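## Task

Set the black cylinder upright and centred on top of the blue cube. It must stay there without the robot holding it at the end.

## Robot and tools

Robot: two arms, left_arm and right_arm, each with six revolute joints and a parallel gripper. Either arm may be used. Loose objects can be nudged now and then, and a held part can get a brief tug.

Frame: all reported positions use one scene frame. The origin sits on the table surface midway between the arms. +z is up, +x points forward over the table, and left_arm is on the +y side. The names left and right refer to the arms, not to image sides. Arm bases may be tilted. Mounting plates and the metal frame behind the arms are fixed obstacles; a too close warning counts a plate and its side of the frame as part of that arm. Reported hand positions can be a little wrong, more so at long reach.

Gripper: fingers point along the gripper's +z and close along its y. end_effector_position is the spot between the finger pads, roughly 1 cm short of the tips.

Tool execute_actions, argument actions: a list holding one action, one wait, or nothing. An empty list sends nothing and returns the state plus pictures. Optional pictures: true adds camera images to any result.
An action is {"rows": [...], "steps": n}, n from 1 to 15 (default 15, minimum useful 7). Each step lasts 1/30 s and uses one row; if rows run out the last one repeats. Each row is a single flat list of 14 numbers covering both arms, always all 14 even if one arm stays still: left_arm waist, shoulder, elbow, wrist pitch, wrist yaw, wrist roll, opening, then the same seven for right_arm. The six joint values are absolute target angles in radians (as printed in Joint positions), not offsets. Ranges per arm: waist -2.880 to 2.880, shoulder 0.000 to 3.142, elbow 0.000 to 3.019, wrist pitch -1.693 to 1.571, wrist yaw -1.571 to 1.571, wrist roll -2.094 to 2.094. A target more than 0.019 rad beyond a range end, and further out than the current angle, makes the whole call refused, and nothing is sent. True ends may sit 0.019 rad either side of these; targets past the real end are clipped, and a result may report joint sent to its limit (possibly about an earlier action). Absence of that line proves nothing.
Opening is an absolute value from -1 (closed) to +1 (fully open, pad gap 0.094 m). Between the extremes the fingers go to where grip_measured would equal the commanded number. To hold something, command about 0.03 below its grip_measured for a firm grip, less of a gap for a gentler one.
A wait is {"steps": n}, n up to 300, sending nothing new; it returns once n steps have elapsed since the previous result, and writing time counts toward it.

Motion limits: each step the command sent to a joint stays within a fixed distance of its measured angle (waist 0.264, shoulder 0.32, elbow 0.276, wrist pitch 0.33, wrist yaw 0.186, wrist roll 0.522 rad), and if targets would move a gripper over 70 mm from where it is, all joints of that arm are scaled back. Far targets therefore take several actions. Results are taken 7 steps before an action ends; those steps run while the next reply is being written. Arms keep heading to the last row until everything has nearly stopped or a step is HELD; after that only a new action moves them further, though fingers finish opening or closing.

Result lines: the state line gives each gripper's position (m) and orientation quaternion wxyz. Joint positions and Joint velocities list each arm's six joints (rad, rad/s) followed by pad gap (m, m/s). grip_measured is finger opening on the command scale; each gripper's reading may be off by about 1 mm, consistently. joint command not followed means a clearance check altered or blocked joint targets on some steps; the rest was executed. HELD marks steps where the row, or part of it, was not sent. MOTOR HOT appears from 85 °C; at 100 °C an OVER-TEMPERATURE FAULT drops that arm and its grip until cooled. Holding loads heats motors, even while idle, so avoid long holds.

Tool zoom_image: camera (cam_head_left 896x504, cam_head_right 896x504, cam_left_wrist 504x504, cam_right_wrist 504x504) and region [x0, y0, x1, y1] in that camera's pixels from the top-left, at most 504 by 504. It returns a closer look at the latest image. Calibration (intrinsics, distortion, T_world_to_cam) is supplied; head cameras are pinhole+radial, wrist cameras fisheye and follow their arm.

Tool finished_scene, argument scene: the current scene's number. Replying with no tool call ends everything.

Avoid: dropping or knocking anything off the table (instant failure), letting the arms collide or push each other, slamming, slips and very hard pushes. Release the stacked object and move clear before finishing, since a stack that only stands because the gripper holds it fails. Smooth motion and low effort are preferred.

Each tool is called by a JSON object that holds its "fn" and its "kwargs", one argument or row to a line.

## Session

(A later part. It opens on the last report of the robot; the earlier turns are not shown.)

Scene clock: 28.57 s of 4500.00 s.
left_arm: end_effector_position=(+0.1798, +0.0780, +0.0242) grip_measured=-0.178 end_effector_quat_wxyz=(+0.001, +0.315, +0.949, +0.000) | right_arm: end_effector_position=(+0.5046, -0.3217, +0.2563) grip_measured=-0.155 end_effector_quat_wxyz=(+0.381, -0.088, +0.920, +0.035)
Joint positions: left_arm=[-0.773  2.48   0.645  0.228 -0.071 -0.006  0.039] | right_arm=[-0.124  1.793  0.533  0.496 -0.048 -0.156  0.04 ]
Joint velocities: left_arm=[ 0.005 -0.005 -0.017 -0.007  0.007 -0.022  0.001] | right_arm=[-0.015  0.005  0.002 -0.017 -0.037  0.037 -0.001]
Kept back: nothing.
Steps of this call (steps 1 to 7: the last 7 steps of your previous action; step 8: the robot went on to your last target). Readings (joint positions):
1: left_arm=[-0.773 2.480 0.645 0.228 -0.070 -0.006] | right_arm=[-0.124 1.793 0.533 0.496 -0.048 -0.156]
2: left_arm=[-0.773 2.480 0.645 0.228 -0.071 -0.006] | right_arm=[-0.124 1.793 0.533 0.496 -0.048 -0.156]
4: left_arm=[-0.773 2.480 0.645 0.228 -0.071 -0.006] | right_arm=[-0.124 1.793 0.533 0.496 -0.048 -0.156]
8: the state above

{"fn": "execute_actions", "kwargs": {
  "actions": [
    {"rows": [[-0.764,2.47,0.65,0.243,-0.075,0,-0.21,-0.124,1.793,0.533,0.496,-0.048,-0.156,-0.155],[-0.764,2.458,0.648,0.235,-0.075,0,-0.21,-0.124,1.793,0.533,0.496,-0.048,-0.156,-0.155],[-0.764,2.443,0.645,0.225,-0.075,0,-0.21,-0.124,1.793,0.533,0.496,-0.048,-0.156,-0.155],[-0.764,2.425,0.64,0.213,-0.075,0,-0.21,-0.124,1.793,0.533,0.496,-0.048,-0.156,-0.155],[-0.763,2.405,0.635,0.2,-0.075,0,-0.21,-0.124,1.793,0.533,0.496,-0.048,-0.156,-0.155],[-0.762,2.385,0.63,0.185,-0.075,0,-0.21,-0.124,1.793,0.533,0.496,-0.048,-0.156,-0.155],[-0.76,2.365,0.625,0.168,-0.076,0,-0.21,-0.124,1.793,0.533,0.496,-0.048,-0.156,-0.155],[-0.758,2.345,0.62,0.15,-0.076,0,-0.21,-0.124,1.793,0.533,0.496,-0.048,-0.156,-0.155],[-0.755,2.325,0.616,0.132,-0.076,0,-0.21,-0.124,1.793,0.533,0.496,-0.048,-0.156,-0.155],[-0.752,2.305,0.612,0.114,-0.077,0,-0.21,-0.124,1.793,0.533,0.496,-0.048,-0.156,-0.155],[-0.749,2.285,0.61,0.095,-0.077,0,-0.21,-0.124,1.793,0.533,0.496,-0.048,-0.156,-0.155],[-0.745,2.265,0.61,0.076,-0.077,0,-0.21,-0.124,1.793,0.533,0.496,-0.048,-0.156,-0.155],[-0.74,2.247,0.612,0.056,-0.078,0,-0.21,-0.124,1.793,0.533,0.496,-0.048,-0.156,-0.155],[-0.734,2.23,0.617,0.035,-0.078,0,-0.21,-0.124,1.793,0.533,0.496,-0.048,-0.156,-0.155],[-0.727,2.215,0.626,0.013,-0.078,0,-0.21,-0.124,1.793,0.533,0.496,-0.048,-0.156,-0.155]], "steps": 15}
  ]
}}

{"fn": "execute_actions", "kwargs": {
  "actions": [
    {"rows": [[-0.718,2.202,0.638,-0.01,-0.079,0,-0.21,-0.124,1.793,0.533,0.496,-0.048,-0.156,-0.155],[-0.708,2.19,0.652,-0.034,-0.079,0,-0.21,-0.124,1.793,0.533,0.496,-0.048,-0.156,-0.155],[-0.697,2.18,0.668,-0.059,-0.079,0,-0.21,-0.124,1.793,0.533,0.496,-0.048,-0.156,-0.155],[-0.686,2.171,0.685,-0.084,-0.08,0,-0.21,-0.124,1.793,0.533,0.496,-0.048,-0.156,-0.155],[-0.675,2.163,0.702,-0.109,-0.08,0,-0.21,-0.124,1.793,0.533,0.496,-0.048,-0.156,-0.155],[-0.664,2.156,0.719,-0.134,-0.08,0,-0.21,-0.124,1.793,0.533,0.496,-0.048,-0.156,-0.155],[-0.653,2.15,0.735,-0.158,-0.08,0,-0.21,-0.124,1.793,0.533,0.496,-0.048,-0.156,-0.155],[-0.643,2.144,0.75,-0.181,-0.08,0,-0.21,-0.124,1.793,0.533,0.496,-0.048,-0.156,-0.155],[-0.634,2.139,0.763,-0.202,-0.08,0,-0.21,-0.124,1.793,0.533,0.496,-0.048,-0.156,-0.155],[-0.626,2.135,0.775,-0.221,-0.08,0,-0.21,-0.124,1.793,0.533,0.496,-0.048,-0.156,-0.155],[-0.619,2.132,0.785,-0.237,-0.08,0,-0.21,-0.124,1.793,0.533,0.496,-0.048,-0.156,-0.155],[-0.613,2.129,0.793,-0.25,-0.08,0,-0.21,-0.124,1.793,0.533,0.496,-0.048,-0.156,-0.155],[-0.608,2.127,0.799,-0.26,-0.08,0,-0.21,-0.124,1.793,0.533,0.496,-0.048,-0.156,-0.155],[-0.605,2.126,0.802,-0.266,-0.08,0,-0.21,-0.124,1.793,0.533,0.496,-0.048,-0.156,-0.155],[-0.603,2.125,0.804,-0.27,-0.08,0,-0.21,-0.124,1.793,0.533,0.496,-0.048,-0.156,-0.155]], "steps": 15}
  ]
}}

{"fn": "execute_actions", "kwargs": {
  "actions": [
    {"steps": 16}
  ],
  "pictures": true
}}

Scene clock: 31.87 s of 4500.00 s.
left_arm: end_effector_position=(+0.1882, +0.0732, +0.0371) grip_measured=-0.185 end_effector_quat_wxyz=(+0.005, +0.314, +0.949, -0.001) | right_arm: end_effector_position=(+0.5046, -0.3217, +0.2563) grip_measured=-0.155 end_effector_quat_wxyz=(+0.381, -0.088, +0.920, +0.035)
Joint positions: left_arm=[-0.772  2.43   0.642  0.19  -0.071 -0.006  0.038] | right_arm=[-0.124  1.793  0.533  0.496 -0.048 -0.156  0.04 ]
Joint velocities: left_arm=[ 0.024 -0.611 -0.09  -0.422  0.022  0.022 -0.001] | right_arm=[ 0.005 -0.015 -0.002 -0.002  0.007  0.081 -0.002]
Steps of this call (steps 1 to 15: the robot went on to your last target; steps 16 to 90: nothing new was sent; then 0.03 s passed at rest; steps 91 to 98: the first 8 steps of this action). Readings (joint positions):
91: left_arm=[-0.773 2.480 0.645 0.228 -0.071 -0.006] | right_arm=[-0.124 1.793 0.533 0.496 -0.048 -0.156]
92: left_arm=[-0.773 2.480 0.645 0.228 -0.071 -0.006] | right_arm=[-0.124 1.793 0.533 0.496 -0.048 -0.156]
94: left_arm=[-0.773 2.478 0.645 0.227 -0.071 -0.006] | right_arm=[-0.124 1.793 0.533 0.496 -0.048 -0.156]
98: the state above

Scene clock: 32.37 s of 4500.00 s.
left_arm: end_effector_position=(+0.2544, +0.0704, +0.1049) grip_measured=-0.185 end_effector_quat_wxyz=(+0.002, +0.267, +0.964, +0.000) | right_arm: end_effector_position=(+0.5046, -0.3217, +0.2563) grip_measured=-0.155 end_effector_quat_wxyz=(+0.381, -0.088, +0.920, +0.035)
Joint positions: left_arm=[-0.672  2.181  0.706 -0.123 -0.075 -0.006  0.038] | right_arm=[-0.124  1.793  0.533  0.496 -0.048 -0.156  0.04 ]
Joint velocities: left_arm=[ 0.366 -0.132  0.505 -0.691 -0.007 -0.007 -0.001] | right_arm=[-0.015 -0.005  0.002 -0.002 -0.125 -0.037  0.001]
Steps of this call (steps 1 to 7: the last 7 steps of your previous action; steps 8 to 15: the first 8 steps of this action). Readings (joint positions):
8: left_arm=[-0.743 2.242 0.625 0.046 -0.073 -0.006] | right_arm=[-0.124 1.793 0.533 0.496 -0.048 -0.156]
9: left_arm=[-0.736 2.226 0.628 0.024 -0.073 -0.006] | right_arm=[-0.124 1.793 0.533 0.496 -0.048 -0.156]
11: left_arm=[-0.718 2.203 0.644 -0.025 -0.074 -0.006] | right_arm=[-0.124 1.793 0.533 0.496 -0.048 -0.156]
15: the state above

Scene clock: 32.90 s of 4500.00 s.
left_arm: end_effector_position=(+0.2969, +0.0747, +0.1222) grip_measured=-0.185 end_effector_quat_wxyz=(-0.004, +0.234, +0.972, +0.001) | right_arm: end_effector_position=(+0.5046, -0.3217, +0.2563) grip_measured=-0.155 end_effector_quat_wxyz=(+0.381, -0.088, +0.920, +0.035)
Joint positions: left_arm=[-0.604  2.143  0.796 -0.257 -0.076 -0.006  0.038] | right_arm=[-0.124  1.793  0.533  0.496 -0.048 -0.156  0.04 ]
Joint velocities: left_arm=[ 0.005  0.005 -0.032  0.032 -0.022 -0.095  0.001] | right_arm=[-0.005 -0.015 -0.007  0.012 -0.066 -0.051 -0.   ]
Kept back: nothing.
Steps of this call (steps 1 to 7: the last 7 steps of your previous action; steps 8 to 16: the robot went on to your last target). Readings (joint positions):
1: left_arm=[-0.660 2.178 0.723 -0.146 -0.075 -0.006] | right_arm=[-0.124 1.793 0.533 0.496 -0.048 -0.156]
2: left_arm=[-0.649 2.173 0.739 -0.167 -0.075 -0.006] | right_arm=[-0.124 1.793 0.533 0.496 -0.048 -0.156]
4: left_arm=[-0.630 2.164 0.767 -0.204 -0.075 -0.006] | right_arm=[-0.124 1.793 0.533 0.496 -0.048 -0.156]
8: left_arm=[-0.607 2.147 0.794 -0.245 -0.076 -0.006] | right_arm=[-0.124 1.793 0.533 0.496 -0.048 -0.156]
16: the state above
camera_calibration (this result's frames):
cam_left_wrist: T_world_to_cam=[[-0.449182, -0.893436, -0.00257127, 0.198041], [-0.721981, 0.361284, 0.590099, 0.12501], [-0.526287, 0.266919, -0.807327, 0.359744], [0, 0, 0, 1]] pos_world=[0.36854, 0.0357504, 0.217172]
cam_right_wrist: T_world_to_cam=[[0.19896, -0.979962, -0.00940948, -0.412294], [-0.964345, -0.194061, -0.17994, 0.476531], [0.174509, 0.0448749, -0.983633, 0.302924], [0, 0, 0, 1]] pos_world=[0.488707, -0.32515, 0.379834]

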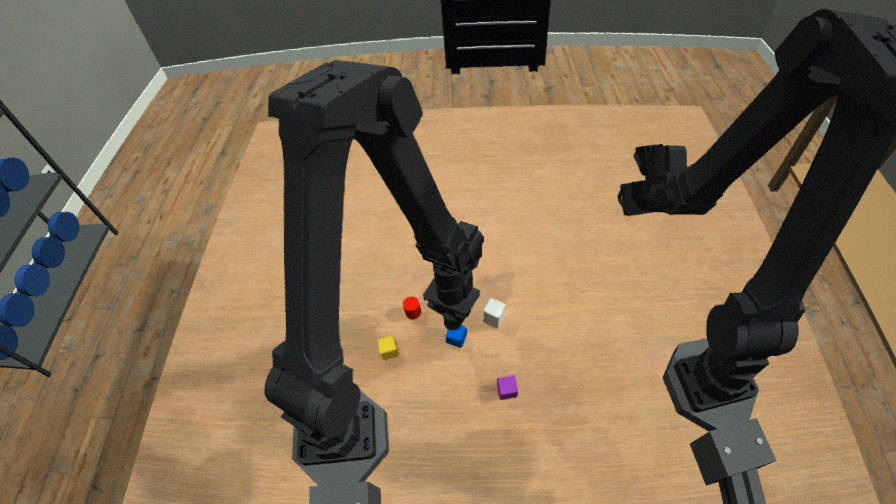

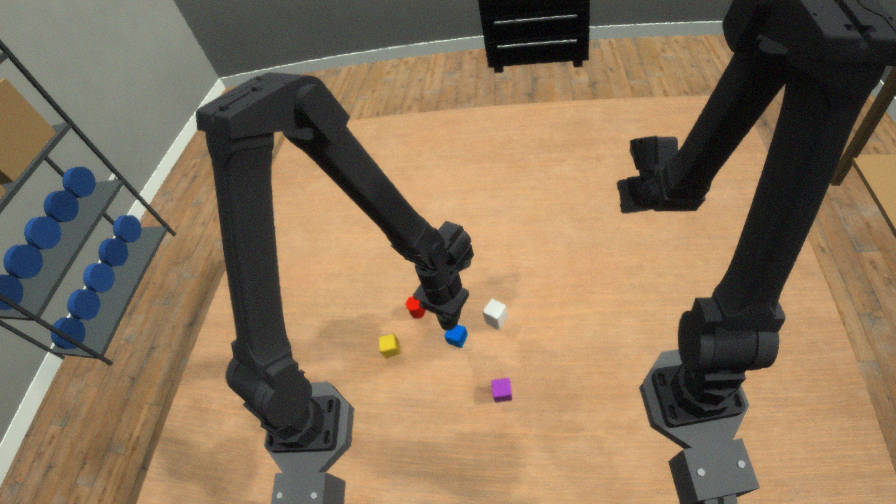

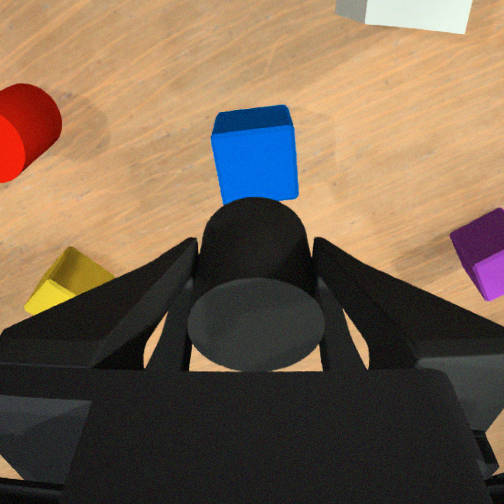

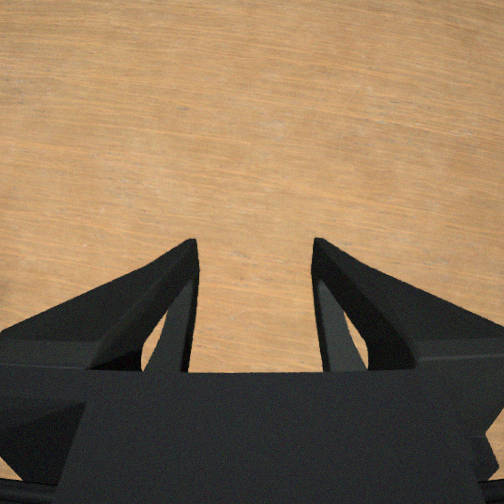

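{"fn": "zoom_image", "kwargs": {
  "camera": "cam_left_wrist",
  "region": [180, 90, 330, 240]
}}

{"fn": "zoom_image", "kwargs": {
  "camera": "cam_left_wrist",
  "region": [170, 190, 350, 380]
}}

Region (180, 90, 330, 240) of cam_left_wrist's 504x504 image, scaled by 3.360, with more detail than that image has.

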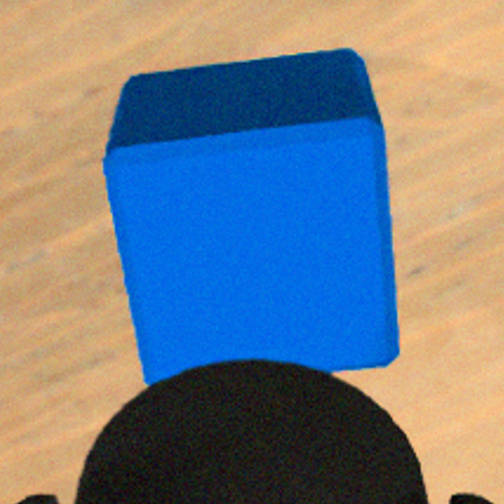

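Region (170, 190, 350, 380) of cam_left_wrist's 504x504 image, scaled by 2.653, with more detail than that image has; it fills the left 477 columns of this view, and the rest is white.

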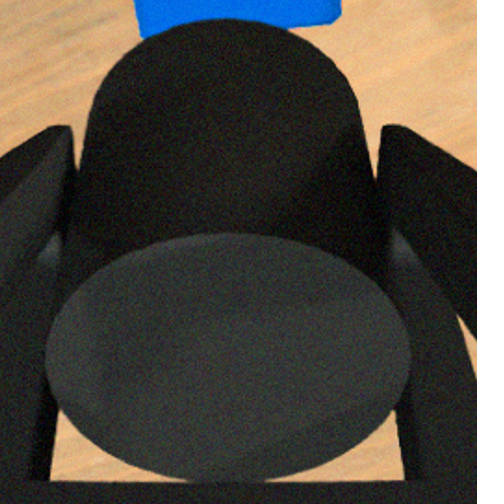

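{"fn": "execute_actions", "kwargs": {
  "actions": [
    {"rows": [[-0.601,2.15,0.804,-0.262,-0.08,0,-0.21,-0.124,1.793,0.533,0.496,-0.048,-0.156,-0.155],[-0.599,2.168,0.805,-0.25,-0.08,0,-0.21,-0.124,1.793,0.533,0.496,-0.048,-0.156,-0.155],[-0.597,2.187,0.808,-0.238,-0.08,0,-0.21,-0.124,1.793,0.533,0.496,-0.048,-0.156,-0.155],[-0.595,2.206,0.812,-0.225,-0.08,0,-0.21,-0.124,1.793,0.533,0.496,-0.048,-0.156,-0.155],[-0.593,2.225,0.817,-0.212,-0.08,0,-0.21,-0.124,1.793,0.533,0.496,-0.048,-0.156,-0.155],[-0.592,2.243,0.823,-0.198,-0.08,0,-0.21,-0.124,1.793,0.533,0.496,-0.048,-0.156,-0.155],[-0.591,2.259,0.829,-0.184,-0.08,0,-0.21,-0.124,1.793,0.533,0.496,-0.048,-0.156,-0.155],[-0.59,2.274,0.835,-0.171,-0.08,0,-0.21,-0.124,1.793,0.533,0.496,-0.048,-0.156,-0.155],[-0.589,2.287,0.84,-0.159,-0.08,0,-0.21,-0.124,1.793,0.533,0.496,-0.048,-0.156,-0.155],[-0.589,2.298,0.845,-0.148,-0.08,0,-0.21,-0.124,1.793,0.533,0.496,-0.048,-0.156,-0.155],[-0.589,2.307,0.849,-0.139,-0.08,0,-0.21,-0.124,1.793,0.533,0.496,-0.048,-0.156,-0.155],[-0.589,2.313,0.852,-0.131,-0.08,0,-0.21,-0.124,1.793,0.533,0.496,-0.048,-0.156,-0.155],[-0.589,2.317,0.854,-0.125,-0.08,0,-0.21,-0.124,1.793,0.533,0.496,-0.048,-0.156,-0.155],[-0.589,2.32,0.856,-0.121,-0.08,0,-0.21,-0.124,1.793,0.533,0.496,-0.048,-0.156,-0.155],[-0.589,2.321,0.857,-0.119,-0.08,0,-0.21,-0.124,1.793,0.533,0.496,-0.048,-0.156,-0.155]], "steps": 15}
  ]
}}

{"fn": "execute_actions", "kwargs": {
  "actions": [
    {"steps": 15}
  ],
  "pictures": true
}}

Scene clock: 37.47 s of 4500.00 s.
left_arm: end_effector_position=(+0.2928, +0.0755, +0.0989) grip_measured=-0.185 end_effector_quat_wxyz=(-0.009, +0.234, +0.972, +0.003) | right_arm: end_effector_position=(+0.5046, -0.3217, +0.2563) grip_measured=-0.155 end_effector_quat_wxyz=(+0.381, -0.088, +0.920, +0.035)
Joint positions: left_arm=[-0.603  2.214  0.809 -0.21  -0.076 -0.006  0.038] | right_arm=[-0.124  1.793  0.533  0.496 -0.048 -0.156  0.04 ]
Joint velocities: left_arm=[ 0.044  0.64   0.154  0.383 -0.037 -0.022  0.   ] | right_arm=[-0.015  0.005 -0.012 -0.002 -0.037  0.037  0.001]
Steps of this call (steps 1 to 15: the robot went on to your last target; steps 16 to 90: nothing new was sent; then 1.30 s passed at rest; steps 91 to 98: the first 8 steps of this action). Readings (joint positions):
91: left_arm=[-0.604 2.143 0.796 -0.257 -0.076 -0.006] | right_arm=[-0.124 1.793 0.533 0.496 -0.048 -0.156]
92: left_arm=[-0.604 2.144 0.796 -0.257 -0.076 -0.006] | right_arm=[-0.124 1.793 0.533 0.496 -0.048 -0.156]
94: left_arm=[-0.604 2.151 0.796 -0.251 -0.076 -0.006] | right_arm=[-0.124 1.793 0.533 0.496 -0.048 -0.156]
98: the state above

Scene clock: 37.97 s of 4500.00 s.
left_arm: end_effector_position=(+0.2953, +0.0739, +0.0671) grip_measured=-0.185 end_effector_quat_wxyz=(-0.004, +0.231, +0.973, +0.002) | right_arm: end_effector_position=(+0.5046, -0.3217, +0.2563) grip_measured=-0.155 end_effector_quat_wxyz=(+0.381, -0.088, +0.920, +0.035)
Joint positions: left_arm=[-0.597  2.31   0.842 -0.137 -0.076 -0.006  0.038] | right_arm=[-0.124  1.793  0.533  0.496 -0.048 -0.156  0.04 ]
Joint velocities: left_arm=[-0.005  0.005  0.007  0.007  0.007  0.007  0.   ] | right_arm=[-0.005 -0.005 -0.012  0.002  0.051 -0.095 -0.   ]
Kept back: nothing.
Steps of this call (steps 1 to 7: the last 7 steps of your previous action; steps 8 to 15: the robot went on to your last target). Readings (joint positions):
1: left_arm=[-0.602 2.235 0.815 -0.197 -0.076 -0.006] | right_arm=[-0.124 1.793 0.533 0.496 -0.048 -0.156]
2: left_arm=[-0.601 2.257 0.821 -0.186 -0.076 -0.006] | right_arm=[-0.124 1.793 0.533 0.496 -0.048 -0.156]
4: left_arm=[-0.598 2.292 0.830 -0.165 -0.076 -0.006] | right_arm=[-0.124 1.793 0.533 0.496 -0.048 -0.156]
8: left_arm=[-0.598 2.310 0.838 -0.147 -0.076 -0.006] | right_arm=[-0.124 1.793 0.533 0.496 -0.048 -0.156]
15: the state above
camera_calibration (this result's frames):
cam_left_wrist: T_world_to_cam=[[-0.443088, -0.896474, -0.00277414, 0.194882], [-0.723991, 0.356009, 0.590842, 0.157613], [-0.528687, 0.263803, -0.806782, 0.31557], [0, 0, 0, 1]] pos_world=[0.367298, 0.0353462, 0.162012]
cam_right_wrist: T_world_to_cam=[[0.19896, -0.979962, -0.00940948, -0.412294], [-0.964345, -0.194061, -0.17994, 0.476531], [0.174509, 0.0448749, -0.983633, 0.302924], [0, 0, 0, 1]] pos_world=[0.488707, -0.32515, 0.379834]

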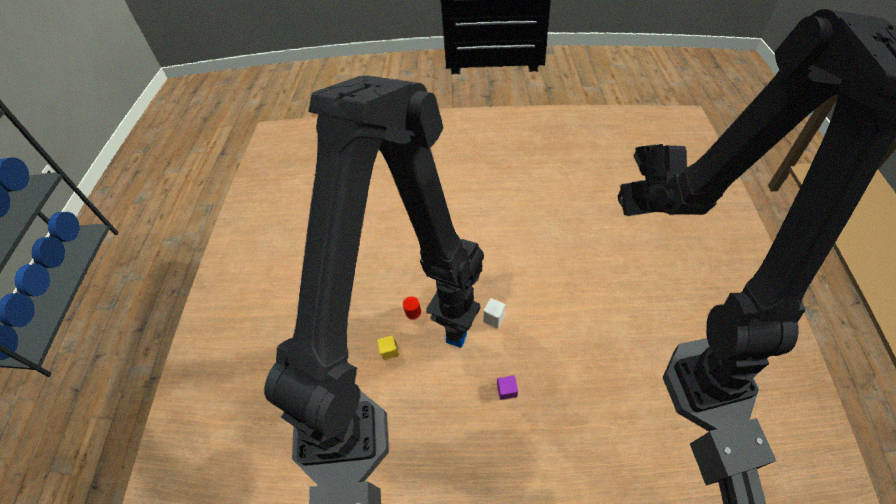

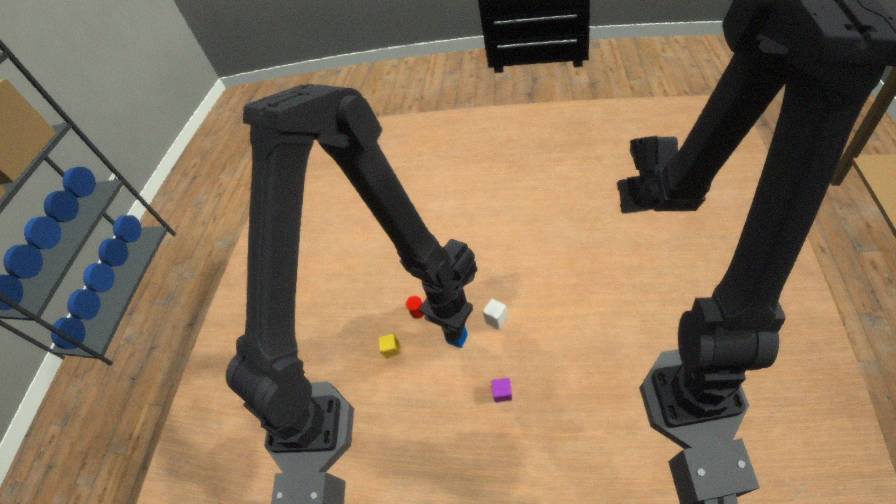

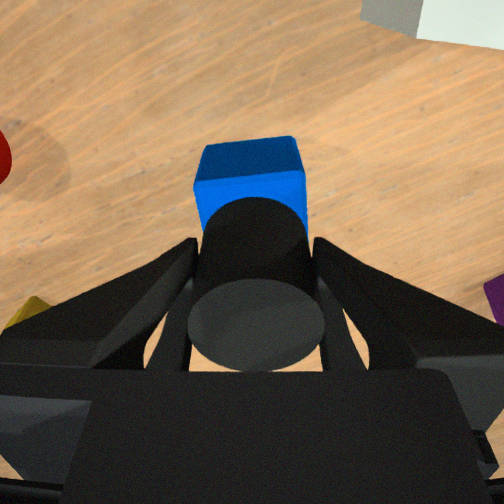

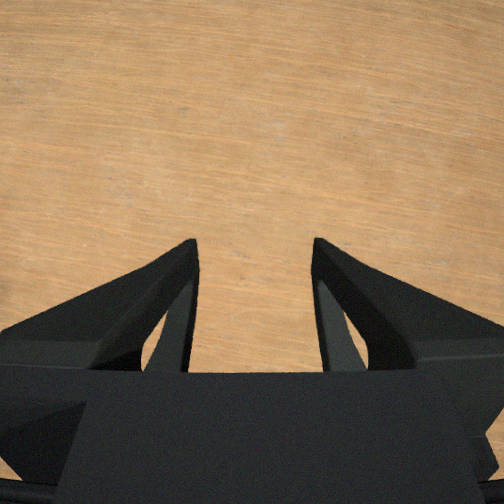

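{"fn": "zoom_image", "kwargs": {
  "camera": "cam_left_wrist",
  "region": [180, 120, 330, 270]
}}

{"fn": "zoom_image", "kwargs": {
  "camera": "cam_head_right",
  "region": [410, 290, 510, 360]
}}

Region (180, 120, 330, 270) of cam_left_wrist's 504x504 image, scaled by 3.360, with more detail than that image has.

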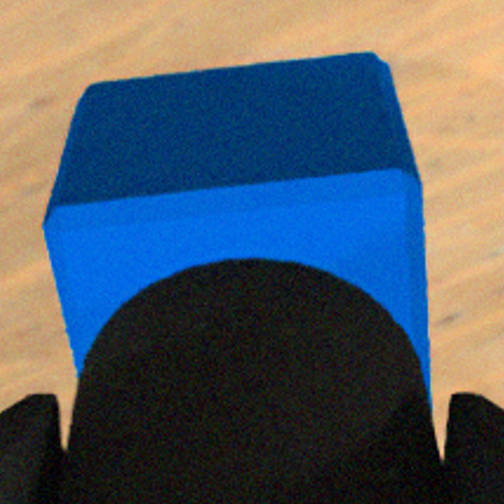

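Region (410, 290, 510, 360) of cam_head_right's 896x504 image, scaled by 5.040, with more detail than that image has; it fills the top 353 rows of this view, and the rest is white.

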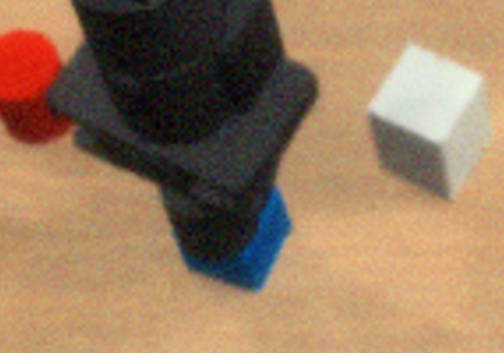

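{"fn": "execute_actions", "kwargs": {
  "actions": [
    {"rows": [[-0.589,2.321,0.86,-0.119,-0.08,0,-0.21,-0.124,1.793,0.533,0.496,-0.048,-0.156,-0.155],[-0.589,2.321,0.862,-0.119,-0.08,0,-0.21,-0.124,1.793,0.533,0.496,-0.048,-0.156,-0.155],[-0.589,2.321,0.864,-0.119,-0.08,0,-0.21,-0.124,1.793,0.533,0.496,-0.048,-0.156,-0.155]], "steps": 15}
  ]
}}

Scene clock: 39.57 s of 4500.00 s.
left_arm: end_effector_position=(+0.2953, +0.0739, +0.0671) grip_measured=-0.185 end_effector_quat_wxyz=(-0.004, +0.231, +0.973, +0.002) | right_arm: end_effector_position=(+0.5046, -0.3217, +0.2563) grip_measured=-0.155 end_effector_quat_wxyz=(+0.381, -0.088, +0.920, +0.035)
Joint positions: left_arm=[-0.597  2.31   0.842 -0.137 -0.076 -0.006  0.038] | right_arm=[-0.124  1.793  0.533  0.496 -0.048 -0.156  0.04 ]
Joint velocities: left_arm=[-0.015  0.005 -0.012  0.002 -0.051 -0.037 -0.   ] | right_arm=[-0.005 -0.005  0.007  0.002  0.022 -0.066 -0.   ]
Steps of this call (steps 1 to 15: the robot went on to your last target; steps 16 to 40: nothing new was sent; steps 41 to 48: the first 8 steps of this action). Readings (joint positions):
41: left_arm=[-0.597 2.310 0.842 -0.137 -0.076 -0.006] | right_arm=[-0.124 1.793 0.533 0.496 -0.048 -0.156]
42: left_arm=[-0.597 2.310 0.842 -0.137 -0.076 -0.006] | right_arm=[-0.124 1.793 0.533 0.496 -0.048 -0.156]
44: left_arm=[-0.597 2.310 0.842 -0.137 -0.076 -0.006] | right_arm=[-0.124 1.793 0.533 0.496 -0.048 -0.156]
48: the state above

{"fn": "execute_actions", "kwargs": {
  "actions": [
    {"rows": [[-0.589,2.305,0.846,-0.128,-0.08,0,-0.21,-0.124,1.793,0.533,0.496,-0.048,-0.156,-0.155],[-0.589,2.295,0.846,-0.128,-0.08,0,-0.21,-0.124,1.793,0.533,0.496,-0.048,-0.156,-0.155],[-0.589,2.288,0.846,-0.128,-0.08,0,-0.21,-0.124,1.793,0.533,0.496,-0.048,-0.156,-0.155],[-0.589,2.283,0.846,-0.128,-0.08,0,-0.21,-0.124,1.793,0.533,0.496,-0.048,-0.156,-0.155],[-0.589,2.283,0.846,-0.128,-0.08,0,-0.21,-0.124,1.793,0.533,0.496,-0.048,-0.156,-0.155],[-0.589,2.283,0.846,-0.128,-0.08,0,-0.21,-0.124,1.793,0.533,0.496,-0.048,-0.156,-0.155],[-0.589,2.283,0.849,-0.128,-0.08,0,-0.21,-0.124,1.793,0.533,0.496,-0.048,-0.156,-0.155],[-0.589,2.283,0.852,-0.128,-0.08,0,-0.21,-0.124,1.793,0.533,0.496,-0.048,-0.156,-0.155],[-0.589,2.283,0.855,-0.128,-0.08,0,-0.21,-0.124,1.793,0.533,0.496,-0.048,-0.156,-0.155],[-0.589,2.283,0.857,-0.128,-0.08,0,-0.21,-0.124,1.793,0.533,0.496,-0.048,-0.156,-0.155]], "steps": 15}
  ]
}}

{"fn": "execute_actions", "kwargs": {
  "actions": [
    {"steps": 10}
  ],
  "pictures": true
}}

Scene clock: 40.97 s of 4500.00 s.
left_arm: end_effector_position=(+0.2955, +0.0738, +0.0672) grip_measured=-0.185 end_effector_quat_wxyz=(-0.004, +0.231, +0.973, +0.002) | right_arm: end_effector_position=(+0.5046, -0.3217, +0.2563) grip_measured=-0.155 end_effector_quat_wxyz=(+0.381, -0.088, +0.920, +0.035)
Joint positions: left_arm=[-0.597  2.31   0.842 -0.137 -0.076 -0.006  0.038] | right_arm=[-0.124  1.793  0.533  0.496 -0.048 -0.156  0.04 ]
Joint velocities: left_arm=[-0.024 -0.015  0.002  0.012  0.007  0.007 -0.001] | right_arm=[-0.005  0.005  0.007 -0.017 -0.022  0.051 -0.001]
Steps of this call (steps 1 to 7: the last 7 steps of your previous action; steps 8 to 15: the robot went on to your last target; steps 16 to 34: nothing new was sent; steps 35 to 42: the first 8 steps of this action). Readings (joint positions):
35: left_arm=[-0.597 2.310 0.842 -0.137 -0.076 -0.006] | right_arm=[-0.124 1.793 0.533 0.496 -0.048 -0.156]
36: left_arm=[-0.597 2.310 0.842 -0.137 -0.076 -0.006] | right_arm=[-0.124 1.793 0.533 0.496 -0.048 -0.156]
38: left_arm=[-0.597 2.310 0.842 -0.137 -0.076 -0.006] | right_arm=[-0.124 1.793 0.533 0.496 -0.048 -0.156]
42: the state above

Scene clock: 41.30 s of 4500.00 s.
left_arm: end_effector_position=(+0.2955, +0.0738, +0.0672) grip_measured=-0.185 end_effector_quat_wxyz=(-0.004, +0.231, +0.973, +0.002) | right_arm: end_effector_position=(+0.5046, -0.3217, +0.2563) grip_measured=-0.155 end_effector_quat_wxyz=(+0.381, -0.088, +0.920, +0.035)
Joint positions: left_arm=[-0.597  2.31   0.842 -0.137 -0.076 -0.006  0.038] | right_arm=[-0.124  1.793  0.533  0.496 -0.048 -0.156  0.04 ]
Joint velocities: left_arm=[-0.005 -0.015 -0.012  0.022  0.007 -0.066  0.   ] | right_arm=[-0.005 -0.005  0.032 -0.017 -0.066  0.066 -0.001]
Kept back: nothing.
Steps of this call (steps 1 to 7: the last 7 steps of your previous action; steps 8 to 10: the robot went on to your last target). Readings (joint positions):
1: left_arm=[-0.597 2.310 0.842 -0.137 -0.076 -0.006] | right_arm=[-0.124 1.793 0.533 0.496 -0.048 -0.156]
2: left_arm=[-0.597 2.310 0.842 -0.137 -0.076 -0.006] | right_arm=[-0.124 1.793 0.533 0.496 -0.048 -0.156]
4: left_arm=[-0.597 2.310 0.842 -0.137 -0.076 -0.006] | right_arm=[-0.124 1.793 0.533 0.496 -0.048 -0.156]
8: left_arm=[-0.597 2.310 0.842 -0.137 -0.076 -0.006] | right_arm=[-0.124 1.793 0.533 0.496 -0.048 -0.156]
10: the state above
camera_calibration (this result's frames):
cam_left_wrist: T_world_to_cam=[[-0.443061, -0.896487, -0.00276947, 0.194883], [-0.724202, 0.35609, 0.590535, 0.15773], [-0.528421, 0.263649, -0.807007, 0.31571], [0, 0, 0, 1]] pos_world=[0.367401, 0.0353072, 0.162175]
cam_right_wrist: T_world_to_cam=[[0.19896, -0.979962, -0.00940948, -0.412294], [-0.964345, -0.194061, -0.17994, 0.476531], [0.174509, 0.0448749, -0.983633, 0.302924], [0, 0, 0, 1]] pos_world=[0.488707, -0.32515, 0.379834]

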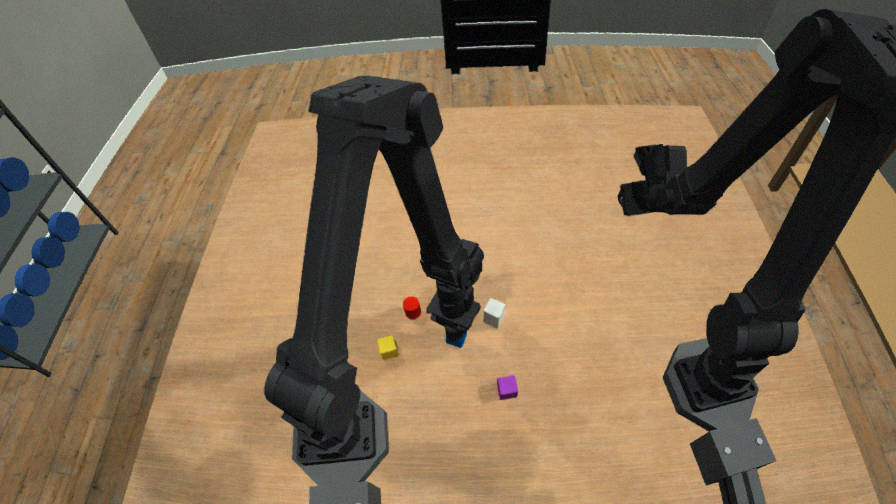

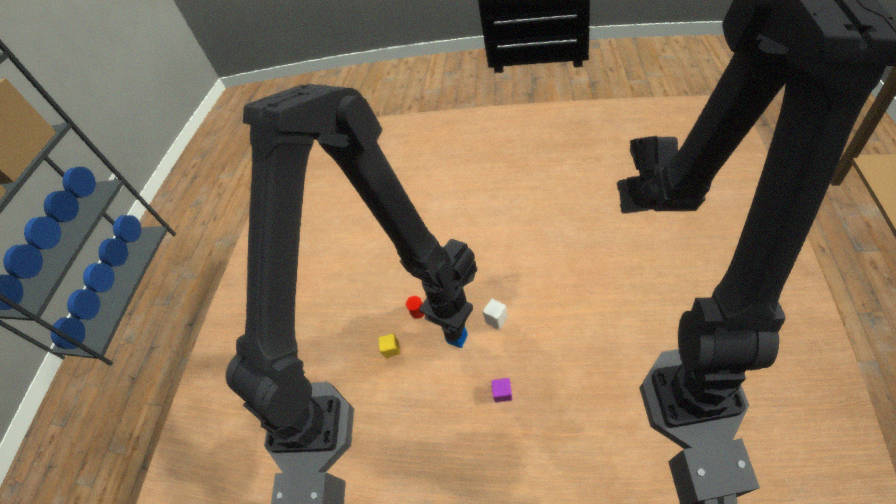

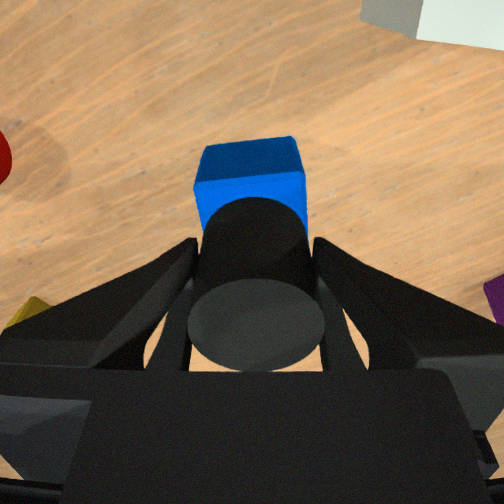

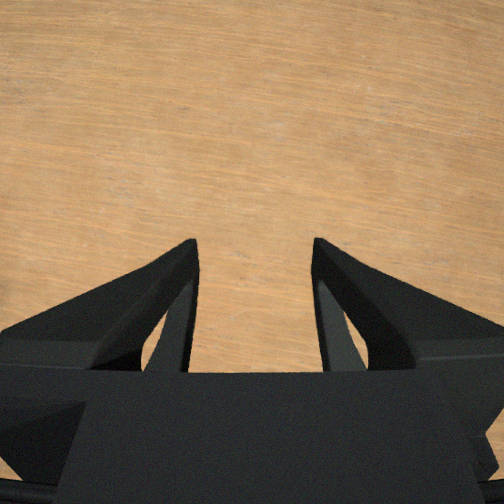

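{"fn": "execute_actions", "kwargs": {
  "actions": [
    {"rows": [[-0.589,2.295,0.866,-0.128,-0.08,0,-0.21,-0.124,1.793,0.533,0.496,-0.048,-0.156,-0.155],[-0.589,2.295,0.872,-0.128,-0.08,0,-0.21,-0.124,1.793,0.533,0.496,-0.048,-0.156,-0.155],[-0.589,2.295,0.872,-0.128,-0.08,0,-0.21,-0.124,1.793,0.533,0.496,-0.048,-0.156,-0.155],[-0.589,2.295,0.866,-0.128,-0.08,0,-0.21,-0.124,1.793,0.533,0.496,-0.048,-0.156,-0.155]], "steps": 15}
  ]
}}

Scene clock: 42.10 s of 4500.00 s.
left_arm: end_effector_position=(+0.3023, +0.0704, +0.0678) grip_measured=-0.185 end_effector_quat_wxyz=(+0.002, +0.230, +0.973, +0.000) | right_arm: end_effector_position=(+0.5046, -0.3217, +0.2563) grip_measured=-0.155 end_effector_quat_wxyz=(+0.381, -0.088, +0.920, +0.035)
Joint positions: left_arm=[-0.597  2.31   0.854 -0.137 -0.076 -0.006  0.038] | right_arm=[-0.124  1.793  0.533  0.496 -0.048 -0.156  0.04 ]
Joint velocities: left_arm=[-0.005 -0.015 -0.017 -0.002  0.007 -0.022 -0.   ] | right_arm=[ 0.005  0.005  0.007  0.007 -0.007 -0.051  0.   ]
Steps of this call (steps 1 to 15: the robot went on to your last target; step 16: nothing new was sent; steps 17 to 24: the first 8 steps of this action). Readings (joint positions):
17: left_arm=[-0.597 2.310 0.842 -0.137 -0.076 -0.006] | right_arm=[-0.124 1.793 0.533 0.496 -0.048 -0.156]
18: left_arm=[-0.597 2.310 0.844 -0.137 -0.076 -0.006] | right_arm=[-0.124 1.793 0.533 0.496 -0.048 -0.156]
20: left_arm=[-0.597 2.310 0.849 -0.137 -0.076 -0.006] | right_arm=[-0.124 1.793 0.533 0.496 -0.048 -0.156]
24: the state above

{"fn": "execute_actions", "kwargs": {
  "actions": [
    {"steps": 7}
  ],
  "pictures": true
}}

{"fn": "zoom_image", "kwargs": {
  "camera": "cam_left_wrist",
  "region": [180, 120, 330, 270]
}}

Scene clock: 42.33 s of 4500.00 s.
left_arm: end_effector_position=(+0.3023, +0.0704, +0.0678) grip_measured=-0.185 end_effector_quat_wxyz=(+0.002, +0.230, +0.973, +0.000) | right_arm: end_effector_position=(+0.5046, -0.3217, +0.2563) grip_measured=-0.155 end_effector_quat_wxyz=(+0.381, -0.088, +0.920, +0.035)
Joint positions: left_arm=[-0.597  2.31   0.854 -0.137 -0.076 -0.006  0.038] | right_arm=[-0.124  1.793  0.533  0.496 -0.048 -0.156  0.04 ]
Joint velocities: left_arm=[-0.005 -0.005 -0.012 -0.022 -0.022  0.022 -0.   ] | right_arm=[-0.005 -0.015 -0.002 -0.007 -0.066 -0.037  0.001]
Kept back: nothing.
Steps of this call (steps 1 to 7: the last 7 steps of your previous action). Readings (joint positions):
1: left_arm=[-0.597 2.310 0.854 -0.137 -0.076 -0.006] | right_arm=[-0.124 1.793 0.533 0.496 -0.048 -0.156]
2: left_arm=[-0.597 2.310 0.854 -0.137 -0.076 -0.006] | right_arm=[-0.124 1.793 0.533 0.496 -0.048 -0.156]
4: left_arm=[-0.597 2.310 0.854 -0.137 -0.076 -0.006] | right_arm=[-0.124 1.793 0.533 0.496 -0.048 -0.156]
7: the state above
camera_calibration (this result's frames):
cam_left_wrist: T_world_to_cam=[[-0.442211, -0.896907, -0.00261405, 0.194599], [-0.73088, 0.358661, 0.580669, 0.166021], [-0.519869, 0.258689, -0.814135, 0.318951], [0, 0, 0, 1]] pos_world=[0.373208, 0.0324832, 0.163775]
cam_right_wrist: T_world_to_cam=[[0.19896, -0.979962, -0.00940948, -0.412294], [-0.964345, -0.194061, -0.17994, 0.476531], [0.174509, 0.0448749, -0.983633, 0.302924], [0, 0, 0, 1]] pos_world=[0.488707, -0.32515, 0.379834]

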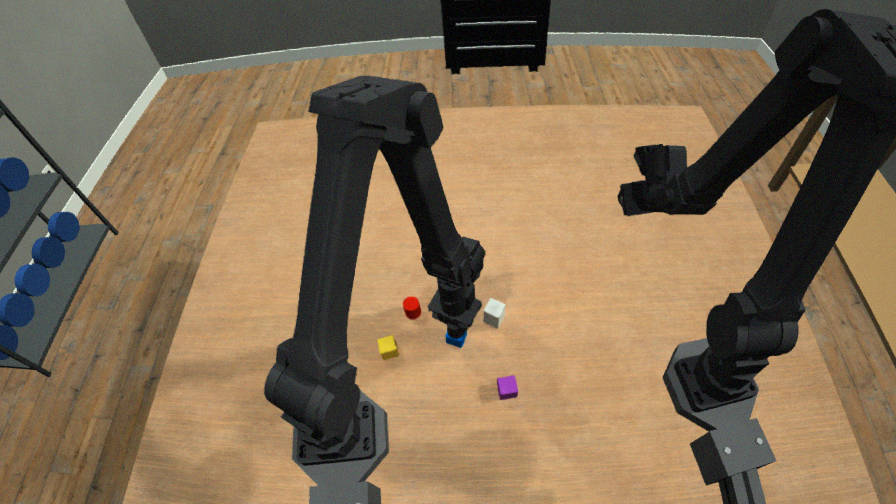

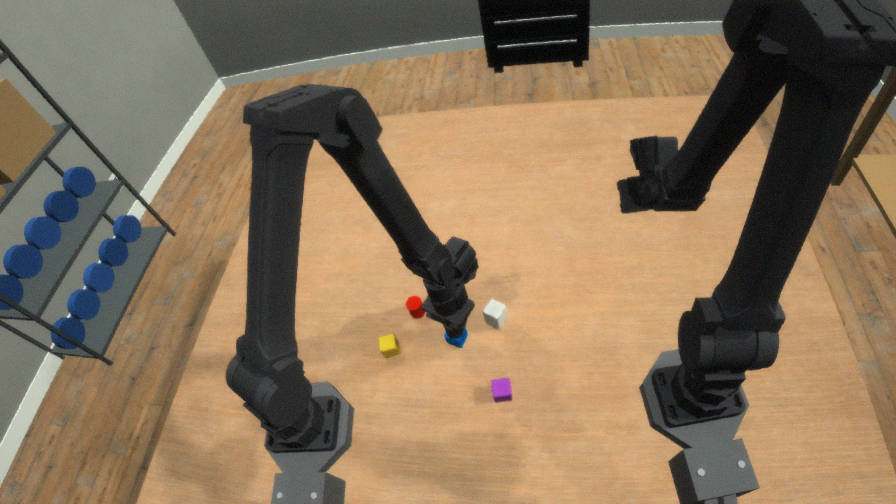

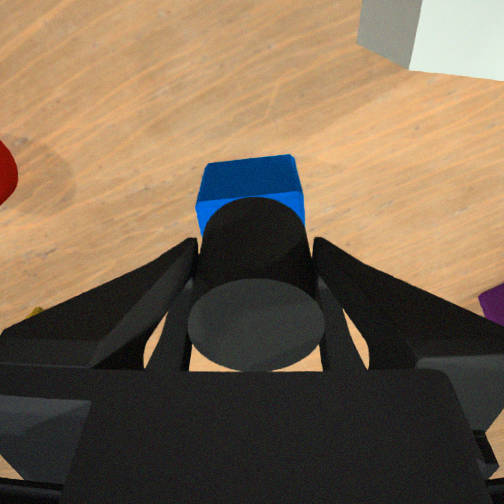

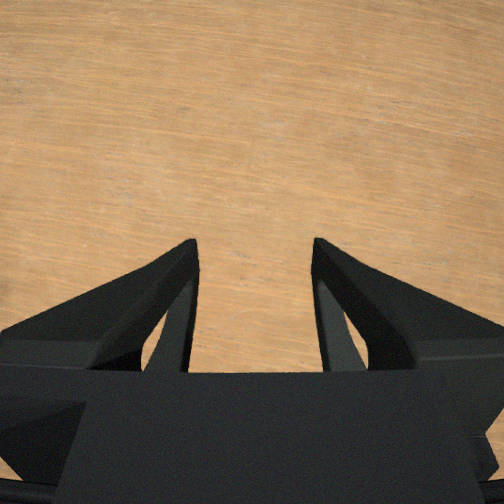

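Region (180, 120, 330, 270) of cam_left_wrist's 504x504 image, scaled by 3.360, with more detail than that image has.

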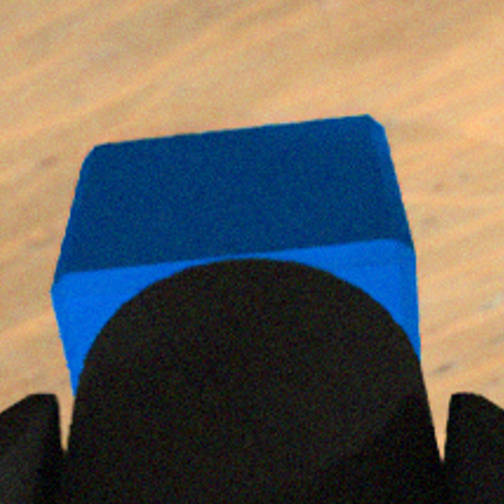

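{"fn": "execute_actions", "kwargs": {
  "actions": [
    {"rows": [[-0.589,2.318,0.86,-0.128,-0.08,0,-0.21,-0.124,1.793,0.533,0.496,-0.048,-0.156,-0.155],[-0.589,2.33,0.86,-0.128,-0.08,0,-0.21,-0.124,1.793,0.533,0.496,-0.048,-0.156,-0.155],[-0.589,2.334,0.86,-0.128,-0.08,0,-0.21,-0.124,1.793,0.533,0.496,-0.048,-0.156,-0.155],[-0.589,2.334,0.86,-0.128,-0.08,0,-0.21,-0.124,1.793,0.533,0.496,-0.048,-0.156,-0.155],[-0.589,2.327,0.86,-0.128,-0.08,0,-0.21,-0.124,1.793,0.533,0.496,-0.048,-0.156,-0.155]], "steps": 15}
  ]
}}

{"fn": "execute_actions", "kwargs": {
  "actions": [
    {"steps": 7}
  ]
}}

Scene clock: 43.13 s of 4500.00 s.
left_arm: end_effector_position=(+0.3016, +0.0707, +0.0672) grip_measured=-0.185 end_effector_quat_wxyz=(+0.001, +0.231, +0.973, +0.000) | right_arm: end_effector_position=(+0.5046, -0.3217, +0.2563) grip_measured=-0.155 end_effector_quat_wxyz=(+0.381, -0.088, +0.920, +0.035)
Joint positions: left_arm=[-0.597  2.312  0.854 -0.137 -0.076 -0.006  0.038] | right_arm=[-0.124  1.793  0.533  0.496 -0.048 -0.156  0.04 ]
Joint velocities: left_arm=[-0.005  0.005 -0.017 -0.002  0.007 -0.007  0.   ] | right_arm=[-0.005  0.005 -0.007  0.002 -0.037  0.007 -0.001]
Steps of this call (steps 1 to 15: the robot went on to your last target; step 16: nothing new was sent; steps 17 to 24: the first 8 steps of this action). Readings (joint positions):
17: left_arm=[-0.597 2.310 0.854 -0.137 -0.076 -0.006] | right_arm=[-0.124 1.793 0.533 0.496 -0.048 -0.156]
18: left_arm=[-0.597 2.310 0.854 -0.137 -0.076 -0.006] | right_arm=[-0.124 1.793 0.533 0.496 -0.048 -0.156]
20: left_arm=[-0.597 2.312 0.854 -0.137 -0.076 -0.006] | right_arm=[-0.124 1.793 0.533 0.496 -0.048 -0.156]
24: the state above

Scene clock: 43.37 s of 4500.00 s.
left_arm: end_effector_position=(+0.3016, +0.0707, +0.0672) grip_measured=-0.185 end_effector_quat_wxyz=(+0.001, +0.231, +0.973, +0.000) | right_arm: end_effector_position=(+0.5046, -0.3217, +0.2563) grip_measured=-0.155 end_effector_quat_wxyz=(+0.381, -0.088, +0.920, +0.035)
Joint positions: left_arm=[-0.597  2.312  0.854 -0.137 -0.076 -0.006  0.038] | right_arm=[-0.124  1.793  0.533  0.496 -0.048 -0.156  0.04 ]
Joint velocities: left_arm=[-0.005  0.005 -0.002 -0.007  0.022  0.051 -0.001] | right_arm=[-0.005 -0.005 -0.002 -0.017 -0.022 -0.051 -0.   ]
Kept back: nothing.
Steps of this call (steps 1 to 7: the last 7 steps of your previous action). Readings (joint positions):
1: left_arm=[-0.597 2.312 0.854 -0.137 -0.076 -0.006] | right_arm=[-0.124 1.793 0.533 0.496 -0.048 -0.156]
2: left_arm=[-0.597 2.312 0.854 -0.137 -0.076 -0.006] | right_arm=[-0.124 1.793 0.533 0.496 -0.048 -0.156]
4: left_arm=[-0.597 2.312 0.854 -0.137 -0.076 -0.006] | right_arm=[-0.124 1.793 0.533 0.496 -0.048 -0.156]
7: the state above

{"fn": "execute_actions", "kwargs": {
  "actions": [
    {"rows": [[-0.589,2.333,0.86,-0.128,-0.08,0,-0.21,-0.124,1.793,0.533,0.496,-0.048,-0.156,-0.155],[-0.589,2.337,0.86,-0.128,-0.08,0,-0.21,-0.124,1.793,0.533,0.496,-0.048,-0.156,-0.155],[-0.589,2.337,0.86,-0.128,-0.08,0,-0.21,-0.124,1.793,0.533,0.496,-0.048,-0.156,-0.155],[-0.589,2.337,0.86,-0.128,-0.08,0,-0.21,-0.124,1.793,0.533,0.496,-0.048,-0.156,-0.155],[-0.589,2.336,0.86,-0.128,-0.08,0,-0.21,-0.124,1.793,0.533,0.496,-0.048,-0.156,-0.155],[-0.589,2.334,0.86,-0.128,-0.08,0,-0.21,-0.124,1.793,0.533,0.496,-0.048,-0.156,-0.155],[-0.589,2.332,0.86,-0.128,-0.08,0,-0.21,-0.124,1.793,0.533,0.496,-0.048,-0.156,-0.155],[-0.589,2.33,0.86,-0.128,-0.08,0,-0.21,-0.124,1.793,0.533,0.496,-0.048,-0.156,-0.155]], "steps": 15}
  ],
  "pictures": true
}}

Scene clock: 44.37 s of 4500.00 s.
left_arm: end_effector_position=(+0.3016, +0.0707, +0.0672) grip_measured=-0.185 end_effector_quat_wxyz=(+0.001, +0.231, +0.973, +0.000) | right_arm: end_effector_position=(+0.5046, -0.3217, +0.2563) grip_measured=-0.155 end_effector_quat_wxyz=(+0.381, -0.088, +0.920, +0.035)
Joint positions: left_arm=[-0.597  2.312  0.854 -0.137 -0.076 -0.006  0.038] | right_arm=[-0.124  1.793  0.533  0.496 -0.048 -0.156  0.04 ]
Joint velocities: left_arm=[-0.005  0.005 -0.007  0.012  0.022 -0.007 -0.001] | right_arm=[-0.005 -0.005 -0.007 -0.002  0.022  0.022  0.   ]
Steps of this call (steps 1 to 15: the robot went on to your last target; steps 16 to 22: nothing new was sent; steps 23 to 30: the first 8 steps of this action). Readings (joint positions):
23: left_arm=[-0.597 2.312 0.854 -0.137 -0.076 -0.006] | right_arm=[-0.124 1.793 0.533 0.496 -0.048 -0.156]
24: left_arm=[-0.597 2.312 0.854 -0.137 -0.076 -0.006] | right_arm=[-0.124 1.793 0.533 0.496 -0.048 -0.156]
26: left_arm=[-0.597 2.312 0.854 -0.137 -0.076 -0.006] | right_arm=[-0.124 1.793 0.533 0.496 -0.048 -0.156]
30: the state above
camera_calibration (this result's frames):
cam_left_wrist: T_world_to_cam=[[-0.442344, -0.896842, -0.00263909, 0.194594], [-0.729844, 0.358263, 0.582216, 0.165429], [-0.52121, 0.259466, -0.81303, 0.318256], [0, 0, 0, 1]] pos_world=[0.372693, 0.0326762, 0.16295]
cam_right_wrist: T_world_to_cam=[[0.19896, -0.979962, -0.00940948, -0.412294], [-0.964345, -0.194061, -0.17994, 0.476531], [0.174509, 0.0448749, -0.983633, 0.302924], [0, 0, 0, 1]] pos_world=[0.488707, -0.32515, 0.379834]

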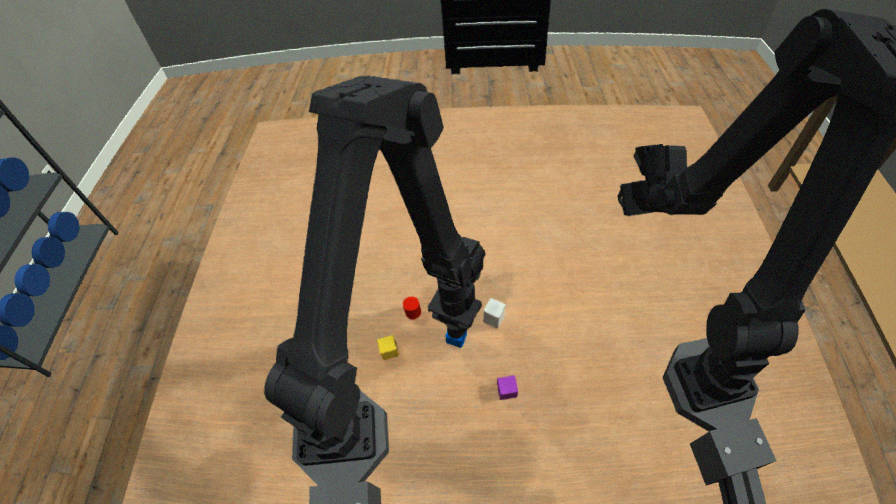

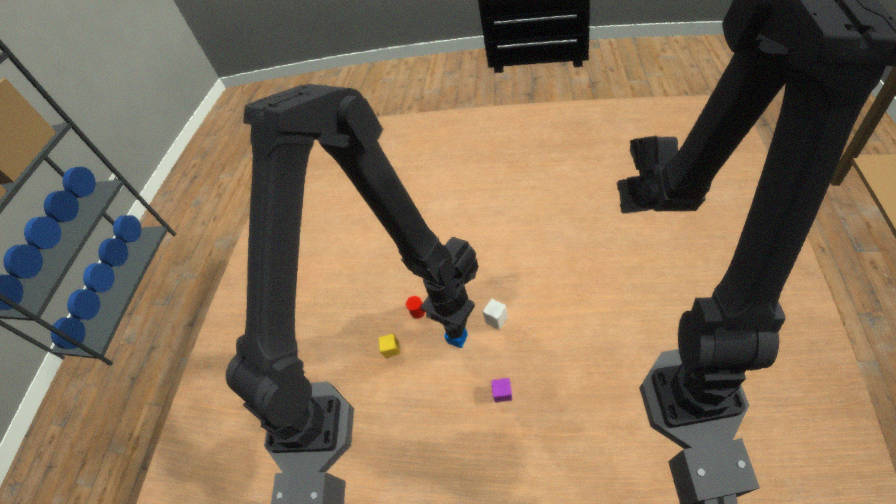

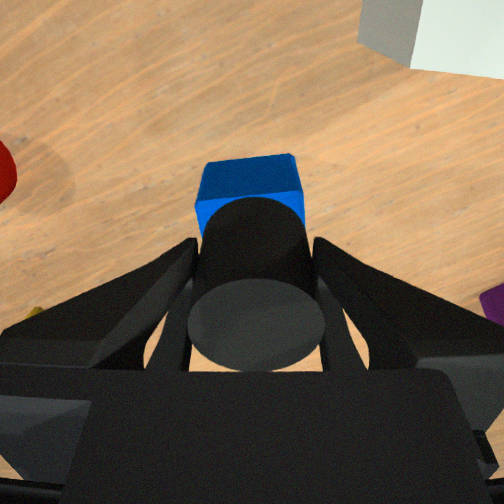

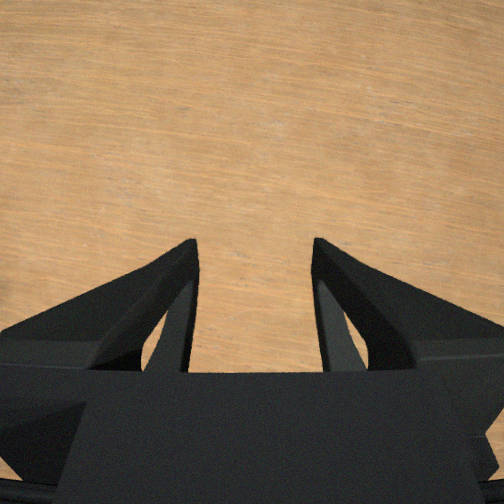

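{"fn": "zoom_image", "kwargs": {
  "camera": "cam_left_wrist",
  "region": [180, 120, 330, 270]
}}

Region (180, 120, 330, 270) of cam_left_wrist's 504x504 image, scaled by 3.360, with more detail than that image has.

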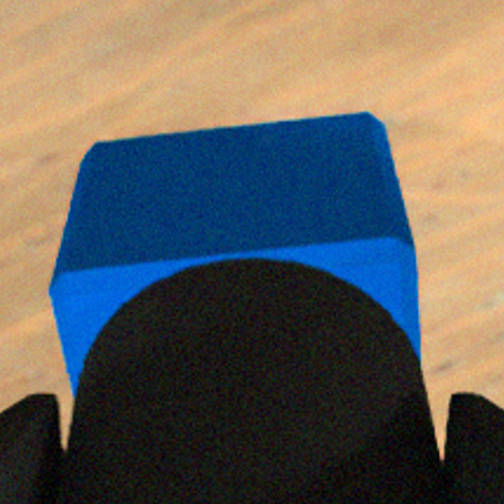

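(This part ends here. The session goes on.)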